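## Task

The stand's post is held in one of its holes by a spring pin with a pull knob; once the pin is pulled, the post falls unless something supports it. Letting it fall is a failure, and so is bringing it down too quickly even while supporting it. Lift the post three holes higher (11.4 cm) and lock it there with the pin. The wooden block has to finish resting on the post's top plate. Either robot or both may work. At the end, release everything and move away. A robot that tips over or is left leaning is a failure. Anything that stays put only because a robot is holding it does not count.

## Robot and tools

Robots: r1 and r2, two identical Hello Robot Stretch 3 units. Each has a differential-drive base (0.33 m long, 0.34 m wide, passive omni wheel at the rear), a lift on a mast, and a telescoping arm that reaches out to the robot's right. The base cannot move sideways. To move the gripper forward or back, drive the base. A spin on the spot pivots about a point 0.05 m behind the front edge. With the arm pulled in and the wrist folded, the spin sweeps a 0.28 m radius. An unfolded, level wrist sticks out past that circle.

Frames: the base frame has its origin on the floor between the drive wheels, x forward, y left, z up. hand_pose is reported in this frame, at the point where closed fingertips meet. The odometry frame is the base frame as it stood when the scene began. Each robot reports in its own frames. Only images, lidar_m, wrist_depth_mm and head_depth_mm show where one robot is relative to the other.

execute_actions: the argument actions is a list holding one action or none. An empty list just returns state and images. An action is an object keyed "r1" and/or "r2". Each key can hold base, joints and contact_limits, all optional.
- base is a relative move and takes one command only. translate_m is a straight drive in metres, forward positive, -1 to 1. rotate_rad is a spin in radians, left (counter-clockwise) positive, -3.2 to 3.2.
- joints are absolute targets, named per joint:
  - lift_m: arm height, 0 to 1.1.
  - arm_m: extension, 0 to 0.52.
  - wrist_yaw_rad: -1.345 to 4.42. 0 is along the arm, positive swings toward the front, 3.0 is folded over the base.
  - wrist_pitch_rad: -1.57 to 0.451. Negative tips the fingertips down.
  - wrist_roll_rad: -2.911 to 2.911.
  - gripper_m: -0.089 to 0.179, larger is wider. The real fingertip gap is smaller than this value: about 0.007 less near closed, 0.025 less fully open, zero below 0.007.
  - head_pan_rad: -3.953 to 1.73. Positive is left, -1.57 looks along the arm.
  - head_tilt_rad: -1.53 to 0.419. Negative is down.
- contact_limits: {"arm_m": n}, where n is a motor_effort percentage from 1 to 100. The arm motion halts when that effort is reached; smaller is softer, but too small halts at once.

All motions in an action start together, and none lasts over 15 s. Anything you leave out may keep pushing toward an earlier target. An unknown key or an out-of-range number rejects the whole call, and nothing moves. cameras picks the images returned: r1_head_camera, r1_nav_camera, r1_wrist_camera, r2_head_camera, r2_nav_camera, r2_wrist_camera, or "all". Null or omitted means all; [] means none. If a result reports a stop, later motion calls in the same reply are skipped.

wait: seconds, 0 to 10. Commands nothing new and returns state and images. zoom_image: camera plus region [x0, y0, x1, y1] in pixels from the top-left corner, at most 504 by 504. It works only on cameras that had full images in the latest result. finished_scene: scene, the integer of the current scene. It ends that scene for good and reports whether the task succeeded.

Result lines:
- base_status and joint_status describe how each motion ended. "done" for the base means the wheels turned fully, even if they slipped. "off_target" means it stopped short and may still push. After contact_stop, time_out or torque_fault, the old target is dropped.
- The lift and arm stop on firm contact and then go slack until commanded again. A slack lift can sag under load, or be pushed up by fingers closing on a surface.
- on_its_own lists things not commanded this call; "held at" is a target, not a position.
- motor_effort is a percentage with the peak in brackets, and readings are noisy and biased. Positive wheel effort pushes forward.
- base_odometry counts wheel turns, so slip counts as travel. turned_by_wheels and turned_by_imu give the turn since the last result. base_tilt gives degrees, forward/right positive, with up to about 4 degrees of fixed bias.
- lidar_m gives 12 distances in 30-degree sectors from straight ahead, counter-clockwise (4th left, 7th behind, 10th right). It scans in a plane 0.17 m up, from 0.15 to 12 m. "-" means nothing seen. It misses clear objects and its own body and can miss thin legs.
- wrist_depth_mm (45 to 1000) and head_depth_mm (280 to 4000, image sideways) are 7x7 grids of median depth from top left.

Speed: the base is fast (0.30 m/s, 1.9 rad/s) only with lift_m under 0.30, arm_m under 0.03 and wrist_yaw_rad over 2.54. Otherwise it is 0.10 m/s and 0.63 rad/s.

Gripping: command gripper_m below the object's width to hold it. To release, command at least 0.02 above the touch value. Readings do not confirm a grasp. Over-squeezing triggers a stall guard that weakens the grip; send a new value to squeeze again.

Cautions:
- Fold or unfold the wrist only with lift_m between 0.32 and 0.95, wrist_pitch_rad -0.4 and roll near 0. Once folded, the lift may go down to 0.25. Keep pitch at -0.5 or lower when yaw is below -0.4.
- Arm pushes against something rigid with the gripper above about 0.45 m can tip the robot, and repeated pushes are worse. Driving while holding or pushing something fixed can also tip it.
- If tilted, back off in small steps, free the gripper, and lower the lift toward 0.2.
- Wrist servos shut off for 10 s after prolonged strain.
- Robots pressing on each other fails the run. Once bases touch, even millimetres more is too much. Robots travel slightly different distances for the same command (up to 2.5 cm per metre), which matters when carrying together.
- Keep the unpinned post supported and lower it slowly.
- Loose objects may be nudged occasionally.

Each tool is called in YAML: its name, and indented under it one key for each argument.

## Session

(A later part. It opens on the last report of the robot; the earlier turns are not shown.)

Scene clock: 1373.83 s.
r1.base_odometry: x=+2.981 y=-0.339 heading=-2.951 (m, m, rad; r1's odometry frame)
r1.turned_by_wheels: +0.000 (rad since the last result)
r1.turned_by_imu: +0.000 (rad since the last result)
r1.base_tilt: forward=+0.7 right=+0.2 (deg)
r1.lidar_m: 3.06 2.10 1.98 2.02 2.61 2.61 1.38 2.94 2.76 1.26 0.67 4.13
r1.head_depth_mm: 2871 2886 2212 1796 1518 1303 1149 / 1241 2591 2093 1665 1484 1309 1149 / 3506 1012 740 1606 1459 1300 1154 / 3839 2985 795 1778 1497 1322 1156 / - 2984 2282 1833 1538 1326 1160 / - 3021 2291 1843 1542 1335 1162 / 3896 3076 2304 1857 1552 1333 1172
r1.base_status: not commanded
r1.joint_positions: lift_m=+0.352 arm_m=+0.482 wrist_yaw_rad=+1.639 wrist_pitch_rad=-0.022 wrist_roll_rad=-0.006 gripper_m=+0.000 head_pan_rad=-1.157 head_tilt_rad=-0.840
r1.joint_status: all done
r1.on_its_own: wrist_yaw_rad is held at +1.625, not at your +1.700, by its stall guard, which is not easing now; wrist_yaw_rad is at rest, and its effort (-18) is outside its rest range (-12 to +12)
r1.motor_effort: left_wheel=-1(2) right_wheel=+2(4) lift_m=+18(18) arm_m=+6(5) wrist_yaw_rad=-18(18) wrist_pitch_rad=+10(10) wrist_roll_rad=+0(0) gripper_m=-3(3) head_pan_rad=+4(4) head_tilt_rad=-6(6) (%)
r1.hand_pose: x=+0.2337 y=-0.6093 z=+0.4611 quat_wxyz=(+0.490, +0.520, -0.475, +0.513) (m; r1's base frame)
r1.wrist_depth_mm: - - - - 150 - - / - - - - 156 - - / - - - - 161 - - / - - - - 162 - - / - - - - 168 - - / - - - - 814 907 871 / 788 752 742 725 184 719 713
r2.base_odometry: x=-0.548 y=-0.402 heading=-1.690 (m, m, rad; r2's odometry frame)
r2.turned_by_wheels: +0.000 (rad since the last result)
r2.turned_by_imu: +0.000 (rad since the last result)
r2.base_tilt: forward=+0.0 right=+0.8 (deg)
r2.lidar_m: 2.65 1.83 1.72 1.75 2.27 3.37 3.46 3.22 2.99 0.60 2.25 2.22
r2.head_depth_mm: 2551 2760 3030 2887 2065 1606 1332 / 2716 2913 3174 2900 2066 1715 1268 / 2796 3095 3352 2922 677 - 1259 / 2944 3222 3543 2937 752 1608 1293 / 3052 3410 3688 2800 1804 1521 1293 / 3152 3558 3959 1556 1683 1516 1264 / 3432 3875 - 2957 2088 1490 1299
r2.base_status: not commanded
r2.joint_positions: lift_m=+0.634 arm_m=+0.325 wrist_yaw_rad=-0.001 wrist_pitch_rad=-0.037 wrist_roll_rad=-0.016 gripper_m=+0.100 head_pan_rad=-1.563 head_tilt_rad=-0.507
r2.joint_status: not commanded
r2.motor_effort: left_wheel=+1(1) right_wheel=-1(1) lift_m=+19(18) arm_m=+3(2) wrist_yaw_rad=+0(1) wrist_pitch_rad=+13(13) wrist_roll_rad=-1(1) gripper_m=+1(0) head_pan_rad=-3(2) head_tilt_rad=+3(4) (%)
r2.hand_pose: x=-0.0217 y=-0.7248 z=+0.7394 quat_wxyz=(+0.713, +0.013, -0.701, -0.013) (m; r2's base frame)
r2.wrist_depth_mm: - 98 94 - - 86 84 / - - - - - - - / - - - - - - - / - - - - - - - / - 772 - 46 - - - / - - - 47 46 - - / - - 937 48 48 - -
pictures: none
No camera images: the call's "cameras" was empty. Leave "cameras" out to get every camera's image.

execute_actions:
  actions:
    - {"r1": {"joints": {"arm_m": 0.488, "wrist_yaw_rad": 1.7, "gripper_m": 0.0}}}
  cameras: ["r1_wrist_camera"]

execute_actions:
  actions:
    - {"r1": {"joints": {"arm_m": 0.463}}, "r2": {"joints": {"lift_m": 0.635}}}
  cameras: ["r1_wrist_camera"]

execute_actions:
  actions:
    - {"r2": {"joints": {"lift_m": 0.636}}}
  cameras: ["r1_wrist_camera"]

execute_actions:
  actions:
    - {"r2": {"joints": {"lift_m": 0.637}}}
  cameras: ["r1_wrist_camera"]

execute_actions:
  actions:
    - {"r2": {"joints": {"lift_m": 0.638}}}
  cameras: ["r1_wrist_camera"]

execute_actions:
  actions:
    - {"r2": {"joints": {"lift_m": 0.639}}}
  cameras: ["r1_wrist_camera"]

Scene clock: 1433.27 s.
r1.base_odometry: x=+2.981 y=-0.339 heading=-2.951 (m, m, rad; r1's odometry frame)
r1.turned_by_wheels: +0.000 (rad since the last result)
r1.turned_by_imu: +0.000 (rad since the last result)
r1.base_tilt: forward=+0.6 right=+0.3 (deg)
r1.lidar_m: 3.07 2.11 1.98 2.02 2.61 2.61 1.39 2.95 2.76 1.26 0.67 4.13
r1.head_depth_mm: 2859 2881 2218 1796 1513 1299 1148 / 1237 2599 2094 1670 1485 1308 1144 / 3495 1012 739 1604 1453 1304 1153 / 3830 2966 794 1784 1494 1309 1155 / - 2988 2271 1837 1537 1330 1162 / - 3058 2298 1848 1542 1331 1166 / 3926 3069 2300 1848 1547 1338 1172
r1.base_status: not commanded
r1.joint_positions: lift_m=+0.352 arm_m=+0.488 wrist_yaw_rad=+1.688 wrist_pitch_rad=-0.022 wrist_roll_rad=-0.006 gripper_m=+0.000 head_pan_rad=-1.157 head_tilt_rad=-0.840
r1.joint_status: all done
r1.on_its_own: wrist_yaw_rad is at rest, and its effort (+15) is outside its rest range (-12 to +12)
r1.motor_effort: left_wheel=-3(2) right_wheel=+5(5) lift_m=+19(18) arm_m=+3(6) wrist_yaw_rad=+15(19) wrist_pitch_rad=+10(9) wrist_roll_rad=+0(0) gripper_m=-3(2) head_pan_rad=+4(4) head_tilt_rad=-7(6) (%)
r1.hand_pose: x=+0.2325 y=-0.6028 z=+0.4611 quat_wxyz=(+0.477, +0.532, -0.462, +0.525) (m; r1's base frame)
r1.wrist_depth_mm: - - - - 150 - - / - - - - 154 - - / - - - - 160 - - / - - - - 161 - - / - - - - 168 - - / - - - - 173 916 889 / 766 767 757 738 183 714 692
r2.base_odometry: x=-0.548 y=-0.402 heading=-1.690 (m, m, rad; r2's odometry frame)
r2.turned_by_wheels: +0.000 (rad since the last result)
r2.turned_by_imu: -0.001 (rad since the last result)
r2.base_tilt: forward=+0.0 right=+0.7 (deg)
r2.lidar_m: 2.65 1.83 1.72 1.75 2.27 3.38 3.46 3.20 3.00 0.61 2.24 2.22
r2.head_depth_mm: 2584 2782 3009 2878 2078 1615 1319 / 2691 2903 3129 2875 2044 1704 1269 / 2845 3040 3347 2893 677 - 1252 / 2967 3203 3549 2968 753 1620 1295 / 3138 3478 3781 2776 1791 1522 1292 / 3175 3580 - 1545 1689 1527 1267 / 3467 3911 - 3010 2111 1005 1303
r2.base_status: not commanded
r2.joint_positions: lift_m=+0.634 arm_m=+0.325 wrist_yaw_rad=-0.001 wrist_pitch_rad=-0.037 wrist_roll_rad=-0.016 gripper_m=+0.100 head_pan_rad=-1.563 head_tilt_rad=-0.507
r2.joint_status: not commanded
r2.motor_effort: left_wheel=+1(1) right_wheel=-1(1) lift_m=+18(18) arm_m=+3(3) wrist_yaw_rad=+1(0) wrist_pitch_rad=+13(13) wrist_roll_rad=-1(1) gripper_m=+0(0) head_pan_rad=-3(3) head_tilt_rad=+4(4) (%)
r2.hand_pose: x=-0.0217 y=-0.7248 z=+0.7394 quat_wxyz=(+0.713, +0.013, -0.701, -0.013) (m; r2's base frame)
r2.wrist_depth_mm: - 98 95 - - 86 84 / - - - - - - - / - - - - - - - / - - - - - - - / - 773 - 45 - - - / - - - 47 46 - - / - - 947 48 48 - -
pictures: r1_wrist_camera
Images, in order (width x height): r1_wrist_camera 644x364.

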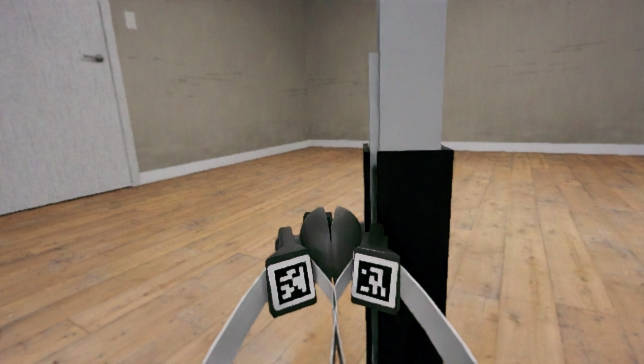

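Scene clock: 1434.40 s.
r1.base_odometry: x=+2.981 y=-0.339 heading=-2.951 (m, m, rad; r1's odometry frame)
r1.turned_by_wheels: +0.000 (rad since the last result)
r1.turned_by_imu: +0.000 (rad since the last result)
r1.base_tilt: forward=+0.7 right=+0.2 (deg)
r1.lidar_m: 3.06 2.10 1.98 2.02 2.61 2.60 1.38 2.95 2.76 1.26 0.67 4.13
r1.head_depth_mm: 2857 2884 2216 1794 1555 1305 1147 / 1238 2579 2093 1668 1545 1309 1149 / 3528 1010 737 1604 1463 1303 1149 / 3865 2944 794 1778 1499 1321 1157 / - 2977 2261 1835 1536 1324 1164 / - 3012 2301 1851 1552 1330 1163 / 3934 3037 2306 1856 1555 1335 1168
r1.base_status: not commanded
r1.joint_positions: lift_m=+0.352 arm_m=+0.464 wrist_yaw_rad=+1.647 wrist_pitch_rad=-0.022 wrist_roll_rad=-0.006 gripper_m=+0.000 head_pan_rad=-1.157 head_tilt_rad=-0.840
r1.joint_status: all done
r1.on_its_own: wrist_yaw_rad is at rest, and its effort (+67) is outside its rest range (-12 to +12)
r1.motor_effort: left_wheel=-4(5) right_wheel=+5(6) lift_m=+18(18) arm_m=-8(8) wrist_yaw_rad=+67(68) wrist_pitch_rad=+10(10) wrist_roll_rad=+0(0) gripper_m=-11(12) head_pan_rad=+4(4) head_tilt_rad=-6(6) (%)
r1.hand_pose: x=+0.2335 y=-0.5893 z=+0.4610 quat_wxyz=(+0.488, +0.522, -0.473, +0.515) (m; r1's base frame)
r1.wrist_depth_mm: - - - - 151 - - / - - - - 155 - - / - - - - 160 - - / - - - - 162 - - / - - - 190 167 - - / - - 960 906 173 888 888 / 768 771 758 752 183 726 698
r2.base_odometry: x=-0.548 y=-0.402 heading=-1.690 (m, m, rad; r2's odometry frame)
r2.turned_by_wheels: +0.000 (rad since the last result)
r2.turned_by_imu: +0.000 (rad since the last result)
r2.base_tilt: forward=+0.0 right=+0.8 (deg)
r2.lidar_m: 2.65 1.83 1.71 1.75 2.27 3.38 3.46 3.22 2.99 0.61 2.24 2.22
r2.head_depth_mm: 2546 2738 2999 2842 2057 1609 1324 / 2682 2886 3147 2913 2055 1725 1268 / 2814 3057 3304 2903 677 - 1251 / 3014 3231 3514 2932 752 1611 1295 / 3074 3438 3768 2775 1799 1518 1291 / 3196 3508 3935 1540 1696 1516 1296 / 3568 3847 - 3009 2125 1482 1302
r2.base_status: not commanded
r2.joint_positions: lift_m=+0.635 arm_m=+0.325 wrist_yaw_rad=-0.001 wrist_pitch_rad=-0.037 wrist_roll_rad=-0.016 gripper_m=+0.100 head_pan_rad=-1.563 head_tilt_rad=-0.507
r2.joint_status: all done
r2.motor_effort: left_wheel=+1(1) right_wheel=-1(1) lift_m=+30(30) arm_m=+3(3) wrist_yaw_rad=+1(0) wrist_pitch_rad=+12(13) wrist_roll_rad=-1(1) gripper_m=-1(0) head_pan_rad=-2(2) head_tilt_rad=+4(4) (%)
r2.hand_pose: x=-0.0217 y=-0.7248 z=+0.7398 quat_wxyz=(+0.713, +0.013, -0.701, -0.013) (m; r2's base frame)
r2.wrist_depth_mm: - 98 95 - - 86 84 / - - - - - - - / - - - - - - - / - - - - - - - / - 769 - 46 45 - - / - - - 47 46 - - / - - 957 48 48 - -
pictures: r1_wrist_camera
Images, in order (width x height): r1_wrist_camera 644x364.

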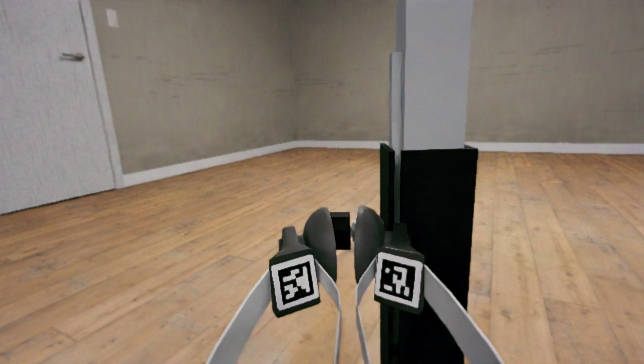

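Scene clock: 1435.20 s.
r1.base_odometry: x=+2.981 y=-0.339 heading=-2.951 (m, m, rad; r1's odometry frame)
r1.turned_by_wheels: +0.000 (rad since the last result)
r1.turned_by_imu: +0.000 (rad since the last result)
r1.base_tilt: forward=+0.6 right=+0.3 (deg)
r1.lidar_m: 3.07 2.11 1.98 2.01 2.61 2.61 1.38 2.95 2.76 1.26 0.67 4.13
r1.head_depth_mm: 2852 2871 2207 1803 1554 1298 1147 / 1240 2572 2087 1673 1545 1312 1149 / 3554 1011 740 1602 1485 1301 1153 / 3826 2934 793 1786 1491 1317 1161 / - 2994 2274 1834 1543 1323 1162 / - 3040 2282 1845 1548 1329 1157 / 3907 3058 2311 1857 1548 1337 1166
r1.base_status: not commanded
r1.joint_positions: lift_m=+0.352 arm_m=+0.463 wrist_yaw_rad=+1.626 wrist_pitch_rad=-0.023 wrist_roll_rad=-0.006 gripper_m=+0.000 head_pan_rad=-1.157 head_tilt_rad=-0.840
r1.joint_status: not commanded
r1.on_its_own: wrist_yaw_rad is held at +1.630, not at your +1.700, by its stall guard, which is not easing now
r1.motor_effort: left_wheel=-1(4) right_wheel=+2(5) lift_m=+18(18) arm_m=-4(8) wrist_yaw_rad=+5(68) wrist_pitch_rad=+10(10) wrist_roll_rad=+0(0) gripper_m=-4(12) head_pan_rad=+3(4) head_tilt_rad=-6(6) (%)
r1.hand_pose: x=+0.2339 y=-0.5943 z=+0.4610 quat_wxyz=(+0.494, +0.517, -0.478, +0.510) (m; r1's base frame)
r1.wrist_depth_mm: - - - - 150 - - / - - - - 156 - - / - - - - 160 - - / - - - - 162 - - / - - - - 168 - - / - - - - 174 890 873 / 794 772 749 733 185 714 707
r2.base_odometry: x=-0.548 y=-0.402 heading=-1.690 (m, m, rad; r2's odometry frame)
r2.turned_by_wheels: +0.000 (rad since the last result)
r2.turned_by_imu: +0.000 (rad since the last result)
r2.base_tilt: forward=+0.0 right=+0.8 (deg)
r2.lidar_m: 2.65 1.83 1.72 1.76 2.26 3.38 3.44 3.21 2.99 0.60 2.24 2.21
r2.head_depth_mm: 2588 2748 3006 2892 2083 1618 1336 / 2710 2902 3119 2918 2074 1716 1285 / 2834 3091 3284 2893 676 - 1252 / 2980 3232 3462 2916 754 1623 1257 / 3133 3401 3705 2739 1792 1520 1291 / 3151 3496 3951 1551 1700 1518 1291 / 3436 3926 - 2982 2110 1485 1304
r2.base_status: not commanded
r2.joint_positions: lift_m=+0.635 arm_m=+0.325 wrist_yaw_rad=-0.001 wrist_pitch_rad=-0.042 wrist_roll_rad=-0.016 gripper_m=+0.100 head_pan_rad=-1.563 head_tilt_rad=-0.507
r2.joint_status: all done
r2.motor_effort: left_wheel=+1(1) right_wheel=-1(2) lift_m=+33(32) arm_m=+3(3) wrist_yaw_rad=+1(1) wrist_pitch_rad=+15(16) wrist_roll_rad=-1(1) gripper_m=+0(0) head_pan_rad=-2(3) head_tilt_rad=+4(3) (%)
r2.hand_pose: x=-0.0217 y=-0.7246 z=+0.7393 quat_wxyz=(+0.713, +0.015, -0.701, -0.015) (m; r2's base frame)
r2.wrist_depth_mm: - 101 97 - - 88 87 / - - - - - - - / - - - - - - - / - - - - - - - / - 774 - 46 45 - - / 496 - - 47 46 - - / - - 966 49 48 - -
pictures: r1_wrist_camera
Images, in order (width x height): r1_wrist_camera 644x364.

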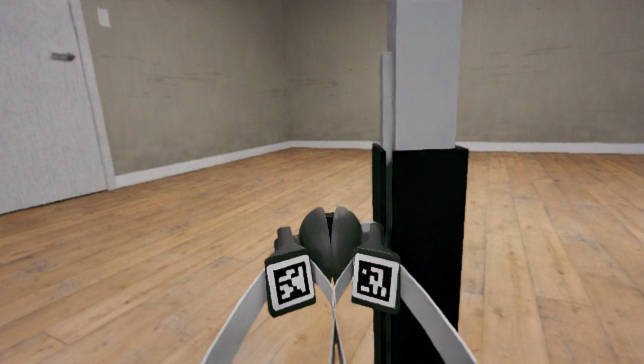

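Scene clock: 1435.63 s.
r1.base_odometry: x=+2.981 y=-0.339 heading=-2.951 (m, m, rad; r1's odometry frame)
r1.turned_by_wheels: +0.000 (rad since the last result)
r1.turned_by_imu: +0.000 (rad since the last result)
r1.base_tilt: forward=+0.6 right=+0.3 (deg)
r1.lidar_m: 3.06 2.11 1.98 2.01 2.61 2.60 1.38 2.94 2.76 1.26 0.67 4.14
r1.head_depth_mm: 2851 2873 2220 1799 1550 1302 1144 / 1233 2575 2104 1672 1541 1309 1154 / 3530 1011 739 1605 1486 1308 1154 / 3856 2985 792 1775 1496 1321 1163 / - 2997 2273 1837 1540 1323 1161 / - 2999 2302 1848 1548 1328 1165 / 3919 3069 2324 1856 1548 1335 1171
r1.base_status: not commanded
r1.joint_positions: lift_m=+0.352 arm_m=+0.463 wrist_yaw_rad=+1.626 wrist_pitch_rad=-0.023 wrist_roll_rad=-0.006 gripper_m=+0.000 head_pan_rad=-1.157 head_tilt_rad=-0.840
r1.joint_status: not commanded
r1.on_its_own: wrist_yaw_rad is held at +1.630, not at your +1.700, by its stall guard, which is not easing now
r1.motor_effort: left_wheel=-1(1) right_wheel=+3(2) lift_m=+18(18) arm_m=-4(4) wrist_yaw_rad=+4(5) wrist_pitch_rad=+10(10) wrist_roll_rad=+0(0) gripper_m=-4(3) head_pan_rad=+4(4) head_tilt_rad=-6(6) (%)
r1.hand_pose: x=+0.2339 y=-0.5943 z=+0.4610 quat_wxyz=(+0.494, +0.517, -0.478, +0.510) (m; r1's base frame)
r1.wrist_depth_mm: - - - - 151 - - / - - - - 156 - - / - - - - 160 - - / - - - - 162 - - / - - - - 169 - - / - - - - 173 886 867 / 778 749 725 745 184 692 709
r2.base_odometry: x=-0.548 y=-0.402 heading=-1.690 (m, m, rad; r2's odometry frame)
r2.turned_by_wheels: +0.000 (rad since the last result)
r2.turned_by_imu: +0.000 (rad since the last result)
r2.base_tilt: forward=+0.0 right=+0.8 (deg)
r2.lidar_m: 2.65 1.82 1.72 1.75 2.27 3.38 3.45 3.23 3.00 0.60 2.24 2.22
r2.head_depth_mm: 2555 2743 2996 2903 2062 1604 1354 / 2700 2896 3151 2913 2077 1720 1289 / 2808 3082 3278 2899 678 - 1249 / 2992 3190 3574 2927 755 1626 1259 / 3063 3414 3716 2765 1798 1507 1293 / 3178 3579 3970 1536 1694 1519 1289 / 3455 3867 - 2992 2096 1489 1302
r2.base_status: not commanded
r2.joint_positions: lift_m=+0.636 arm_m=+0.325 wrist_yaw_rad=-0.001 wrist_pitch_rad=-0.044 wrist_roll_rad=-0.016 gripper_m=+0.100 head_pan_rad=-1.563 head_tilt_rad=-0.507
r2.joint_status: all done
r2.motor_effort: left_wheel=+1(1) right_wheel=-1(1) lift_m=+33(34) arm_m=+3(3) wrist_yaw_rad=+0(0) wrist_pitch_rad=+16(17) wrist_roll_rad=-1(1) gripper_m=+0(0) head_pan_rad=-3(3) head_tilt_rad=+4(3) (%)
r2.hand_pose: x=-0.0217 y=-0.7245 z=+0.7397 quat_wxyz=(+0.713, +0.016, -0.701, -0.016) (m; r2's base frame)
r2.wrist_depth_mm: - 102 98 - - 89 87 / - - - - - - - / - - - - - - - / - - - - - - - / - 752 - 46 45 - - / 491 - - 47 47 - - / - - 969 49 48 - -
pictures: r1_wrist_camera
Images, in order (width x height): r1_wrist_camera 644x364.

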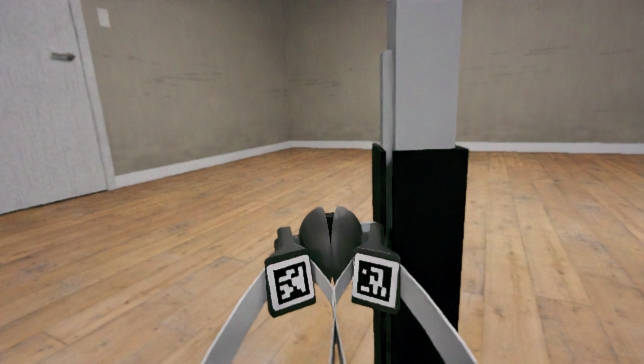

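Scene clock: 1436.07 s.
r1.base_odometry: x=+2.981 y=-0.339 heading=-2.951 (m, m, rad; r1's odometry frame)
r1.turned_by_wheels: +0.000 (rad since the last result)
r1.turned_by_imu: +0.000 (rad since the last result)
r1.base_tilt: forward=+0.6 right=+0.3 (deg)
r1.lidar_m: 3.06 2.11 1.98 2.02 2.61 2.61 1.38 2.95 2.77 1.26 0.67 4.12
r1.head_depth_mm: 2843 2881 2218 1793 1551 1305 1143 / 1239 2552 2082 1671 1535 1306 1145 / 3527 997 735 1607 1491 1305 1152 / 3870 2985 792 1778 1496 1318 1158 / - 2973 2276 1841 1538 1325 1162 / - 3017 2279 1847 1545 1327 1162 / 3912 3046 2306 1862 1549 1339 1169
r1.base_status: not commanded
r1.joint_positions: lift_m=+0.352 arm_m=+0.463 wrist_yaw_rad=+1.626 wrist_pitch_rad=-0.023 wrist_roll_rad=-0.006 gripper_m=+0.000 head_pan_rad=-1.157 head_tilt_rad=-0.840
r1.joint_status: not commanded
r1.on_its_own: wrist_yaw_rad is held at +1.630, not at your +1.700, by its stall guard, which is not easing now
r1.motor_effort: left_wheel=-1(1) right_wheel=+3(2) lift_m=+18(18) arm_m=-4(4) wrist_yaw_rad=+6(5) wrist_pitch_rad=+10(10) wrist_roll_rad=+0(0) gripper_m=-4(3) head_pan_rad=+4(3) head_tilt_rad=-6(6) (%)
r1.hand_pose: x=+0.2339 y=-0.5943 z=+0.4610 quat_wxyz=(+0.494, +0.517, -0.478, +0.510) (m; r1's base frame)
r1.wrist_depth_mm: - - - - 151 - - / - - - - 155 - - / - - - - 161 - - / - - - - 162 - - / - - - - 168 - - / - - - - 173 924 880 / 770 745 741 743 184 713 713
r2.base_odometry: x=-0.548 y=-0.402 heading=-1.690 (m, m, rad; r2's odometry frame)
r2.turned_by_wheels: +0.000 (rad since the last result)
r2.turned_by_imu: +0.000 (rad since the last result)
r2.base_tilt: forward=+0.0 right=+0.8 (deg)
r2.lidar_m: 2.65 1.83 1.71 1.75 2.28 3.38 3.45 3.21 2.99 0.60 2.24 2.22
r2.head_depth_mm: 2537 2769 2990 2892 2071 1598 1355 / 2664 2916 3166 2892 2050 1726 1277 / 2826 3127 3302 2934 676 - 1253 / 2967 3232 3544 2961 753 1615 1258 / 3042 3441 3810 2780 1804 1517 1295 / 3207 3645 3983 1546 1697 1521 1297 / 3510 3864 - 2990 2118 1488 1303
r2.base_status: not commanded
r2.joint_positions: lift_m=+0.637 arm_m=+0.325 wrist_yaw_rad=-0.001 wrist_pitch_rad=-0.045 wrist_roll_rad=-0.016 gripper_m=+0.100 head_pan_rad=-1.563 head_tilt_rad=-0.507
r2.joint_status: all done
r2.motor_effort: left_wheel=+1(1) right_wheel=-2(1) lift_m=+33(34) arm_m=+3(3) wrist_yaw_rad=+0(0) wrist_pitch_rad=+16(16) wrist_roll_rad=-1(1) gripper_m=+0(0) head_pan_rad=-3(2) head_tilt_rad=+3(4) (%)
r2.hand_pose: x=-0.0217 y=-0.7245 z=+0.7405 quat_wxyz=(+0.713, +0.016, -0.701, -0.016) (m; r2's base frame)
r2.wrist_depth_mm: - 102 98 - - 89 87 / - - - - - - - / - - - - - - - / - - - - - - - / - 750 - 46 45 - - / - - - 47 47 - - / - - 934 49 48 - -
pictures: r1_wrist_camera
Images, in order (width x height): r1_wrist_camera 644x364.

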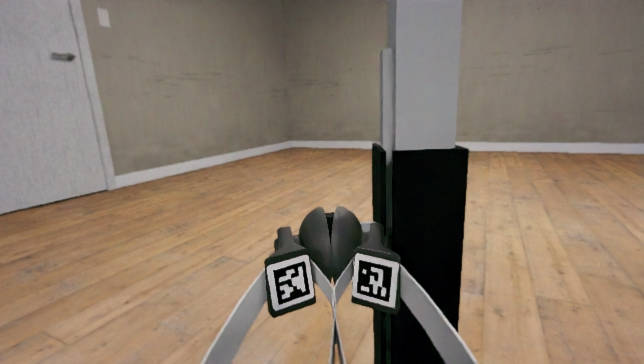

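Scene clock: 1436.50 s.
r1.base_odometry: x=+2.981 y=-0.339 heading=-2.951 (m, m, rad; r1's odometry frame)
r1.turned_by_wheels: +0.000 (rad since the last result)
r1.turned_by_imu: +0.000 (rad since the last result)
r1.base_tilt: forward=+0.6 right=+0.3 (deg)
r1.lidar_m: 3.05 2.11 1.98 2.02 2.61 2.61 1.38 2.95 2.77 1.26 0.67 4.10
r1.head_depth_mm: 2856 2875 2211 1794 1555 1302 1142 / 1235 2573 2094 1669 1537 1311 1148 / 3517 996 737 1614 1497 1307 1154 / 3849 2971 790 1780 1496 1323 1154 / - 2989 2285 1836 1542 1325 1158 / - 3024 2294 1849 1555 1327 1164 / 3884 3051 2302 1858 1553 1333 1167
r1.base_status: not commanded
r1.joint_positions: lift_m=+0.352 arm_m=+0.463 wrist_yaw_rad=+1.626 wrist_pitch_rad=-0.023 wrist_roll_rad=-0.006 gripper_m=+0.000 head_pan_rad=-1.157 head_tilt_rad=-0.840
r1.joint_status: not commanded
r1.on_its_own: wrist_yaw_rad is held at +1.630, not at your +1.700, by its stall guard, which is not easing now
r1.motor_effort: left_wheel=-1(0) right_wheel=+2(2) lift_m=+19(18) arm_m=-4(4) wrist_yaw_rad=+5(5) wrist_pitch_rad=+10(10) wrist_roll_rad=+0(0) gripper_m=-3(3) head_pan_rad=+4(3) head_tilt_rad=-5(5) (%)
r1.hand_pose: x=+0.2339 y=-0.5943 z=+0.4610 quat_wxyz=(+0.494, +0.517, -0.478, +0.510) (m; r1's base frame)
r1.wrist_depth_mm: - - - - 150 - - / - - - - 157 - - / - - - - 160 - - / - - - - 163 - - / - - - - 168 - - / - - - - 173 906 876 / 754 767 751 728 186 703 690
r2.base_odometry: x=-0.548 y=-0.402 heading=-1.690 (m, m, rad; r2's odometry frame)
r2.turned_by_wheels: +0.000 (rad since the last result)
r2.turned_by_imu: +0.000 (rad since the last result)
r2.base_tilt: forward=+0.0 right=+0.8 (deg)
r2.lidar_m: 2.65 1.82 1.72 1.75 2.27 3.38 3.43 3.21 2.99 0.60 2.24 2.22
r2.head_depth_mm: 2594 2780 2975 2887 2066 1611 1347 / 2667 2935 3160 2892 2067 1718 1283 / 2823 3049 3267 2880 678 - 1265 / 2923 3203 3552 2955 752 1614 1254 / 3094 3387 3789 2785 1788 1515 1294 / 3183 3559 3960 1545 1695 1521 1292 / 3493 3885 - 2984 2091 1489 1303
r2.base_status: not commanded
r2.joint_positions: lift_m=+0.638 arm_m=+0.325 wrist_yaw_rad=-0.001 wrist_pitch_rad=-0.048 wrist_roll_rad=-0.016 gripper_m=+0.100 head_pan_rad=-1.563 head_tilt_rad=-0.507
r2.joint_status: all done
r2.motor_effort: left_wheel=+1(1) right_wheel=-1(1) lift_m=+35(36) arm_m=+3(3) wrist_yaw_rad=+0(0) wrist_pitch_rad=+17(17) wrist_roll_rad=-1(1) gripper_m=+0(0) head_pan_rad=-3(3) head_tilt_rad=+4(4) (%)
r2.hand_pose: x=-0.0217 y=-0.7244 z=+0.7407 quat_wxyz=(+0.713, +0.017, -0.701, -0.017) (m; r2's base frame)
r2.wrist_depth_mm: - 104 100 - - 90 89 / - - - - - - - / - - - - - - - / - - - - - - - / - 732 - 46 45 - - / 487 - - 47 47 - - / - - 942 49 49 - -
pictures: r1_wrist_camera
Images, in order (width x height): r1_wrist_camera 644x364.

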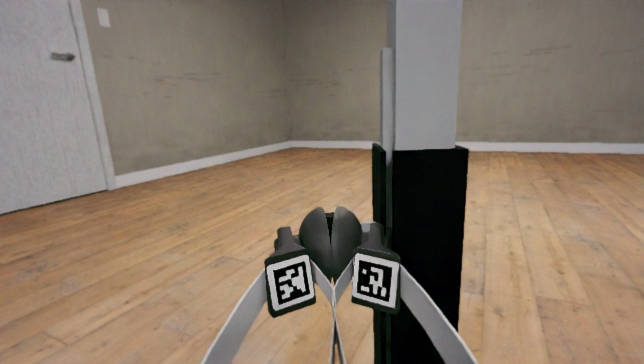

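execute_actions:
  actions:
    - {"r1": {"joints": {"arm_m": 0.488, "wrist_yaw_rad": 1.7, "gripper_m": 0.0}}, "r2": {"joints": {"lift_m": 0.6372}}}
  cameras: ["r1_wrist_camera"]

execute_actions:
  actions:
    - {"r1": {"joints": {"arm_m": 0.45}}}
  cameras: ["r1_wrist_camera"]

execute_actions:
  actions:
    - {"r2": {"joints": {"lift_m": 0.73}}}
  cameras: ["r1_wrist_camera"]

execute_actions:
  actions:
    - {"r1": {"joints": {"arm_m": 0.488}}}
  cameras: ["r1_wrist_camera"]

execute_actions:
  actions:
    - {"r2": {"joints": {"lift_m": 0.752}}}
  cameras: ["r1_wrist_camera", "r1_head_camera"]

Scene clock: 1469.37 s.
r1.base_odometry: x=+2.981 y=-0.339 heading=-2.951 (m, m, rad; r1's odometry frame)
r1.turned_by_wheels: +0.000 (rad since the last result)
r1.turned_by_imu: +0.000 (rad since the last result)
r1.base_tilt: forward=+0.6 right=+0.3 (deg)
r1.lidar_m: 3.06 2.11 1.99 2.02 2.60 2.60 1.38 2.94 2.76 1.26 0.67 4.14
r1.head_depth_mm: 2849 2931 2226 1792 1511 1305 1146 / 1238 2583 2094 1664 1488 1313 1151 / 3547 1004 735 1607 1461 1301 1149 / 3851 2971 791 1773 1499 1317 1156 / - 2988 2265 1840 1538 1330 1162 / - 2996 2283 1836 1552 1330 1165 / 3893 3039 2308 1855 1551 1330 1164
r1.base_status: not commanded
r1.joint_positions: lift_m=+0.352 arm_m=+0.488 wrist_yaw_rad=+1.702 wrist_pitch_rad=-0.023 wrist_roll_rad=-0.006 gripper_m=+0.000 head_pan_rad=-1.157 head_tilt_rad=-0.840
r1.joint_status: all done
r1.motor_effort: left_wheel=-2(3) right_wheel=+3(6) lift_m=+18(18) arm_m=+4(4) wrist_yaw_rad=-2(39) wrist_pitch_rad=+9(10) wrist_roll_rad=+0(0) gripper_m=-2(5) head_pan_rad=+3(3) head_tilt_rad=-6(5) (%)
r1.hand_pose: x=+0.2321 y=-0.5993 z=+0.4610 quat_wxyz=(+0.474, +0.535, -0.458, +0.528) (m; r1's base frame)
r1.wrist_depth_mm: - - - - 148 - - / - - - - 154 - - / - - - - 160 - - / - - - - 159 - - / - - - - 165 - - / - - - - 170 886 883 / 772 769 743 737 181 717 693
r2.base_odometry: x=-0.548 y=-0.402 heading=-1.690 (m, m, rad; r2's odometry frame)
r2.turned_by_wheels: +0.000 (rad since the last result)
r2.turned_by_imu: -0.001 (rad since the last result)
r2.base_tilt: forward=+0.1 right=+0.8 (deg)
r2.lidar_m: 2.65 1.83 1.72 1.76 2.27 3.37 3.45 3.22 2.99 0.61 2.25 2.22
r2.head_depth_mm: 2593 2751 2985 2878 2067 1602 1351 / 2651 2904 3210 2883 2073 1714 1289 / 2844 3043 3329 2932 678 - 1252 / 2958 3190 3539 2935 752 1607 1291 / 3118 3391 3737 2820 1819 1525 1297 / 3183 3527 3979 1547 1706 1536 1255 / 3448 3825 - 2975 2109 1004 1304
r2.base_status: not commanded
r2.joint_positions: lift_m=+0.637 arm_m=+0.325 wrist_yaw_rad=-0.001 wrist_pitch_rad=-0.046 wrist_roll_rad=-0.016 gripper_m=+0.100 head_pan_rad=-1.563 head_tilt_rad=-0.507
r2.joint_status: all done
r2.motor_effort: left_wheel=+1(1) right_wheel=-1(1) lift_m=+23(33) arm_m=+3(3) wrist_yaw_rad=-1(1) wrist_pitch_rad=+16(17) wrist_roll_rad=-1(1) gripper_m=+0(1) head_pan_rad=-2(3) head_tilt_rad=+4(4) (%)
r2.hand_pose: x=-0.0217 y=-0.7245 z=+0.7400 quat_wxyz=(+0.713, +0.016, -0.701, -0.017) (m; r2's base frame)
r2.wrist_depth_mm: - 102 99 - - 90 88 / - - - - - - - / - - - - - - - / - - - - - - - / - 759 - 46 45 - - / 492 - - 47 47 - - / - - 932 49 49 - -
pictures: r1_wrist_camera
Images, in order (width x height): r1_wrist_camera 644x364.

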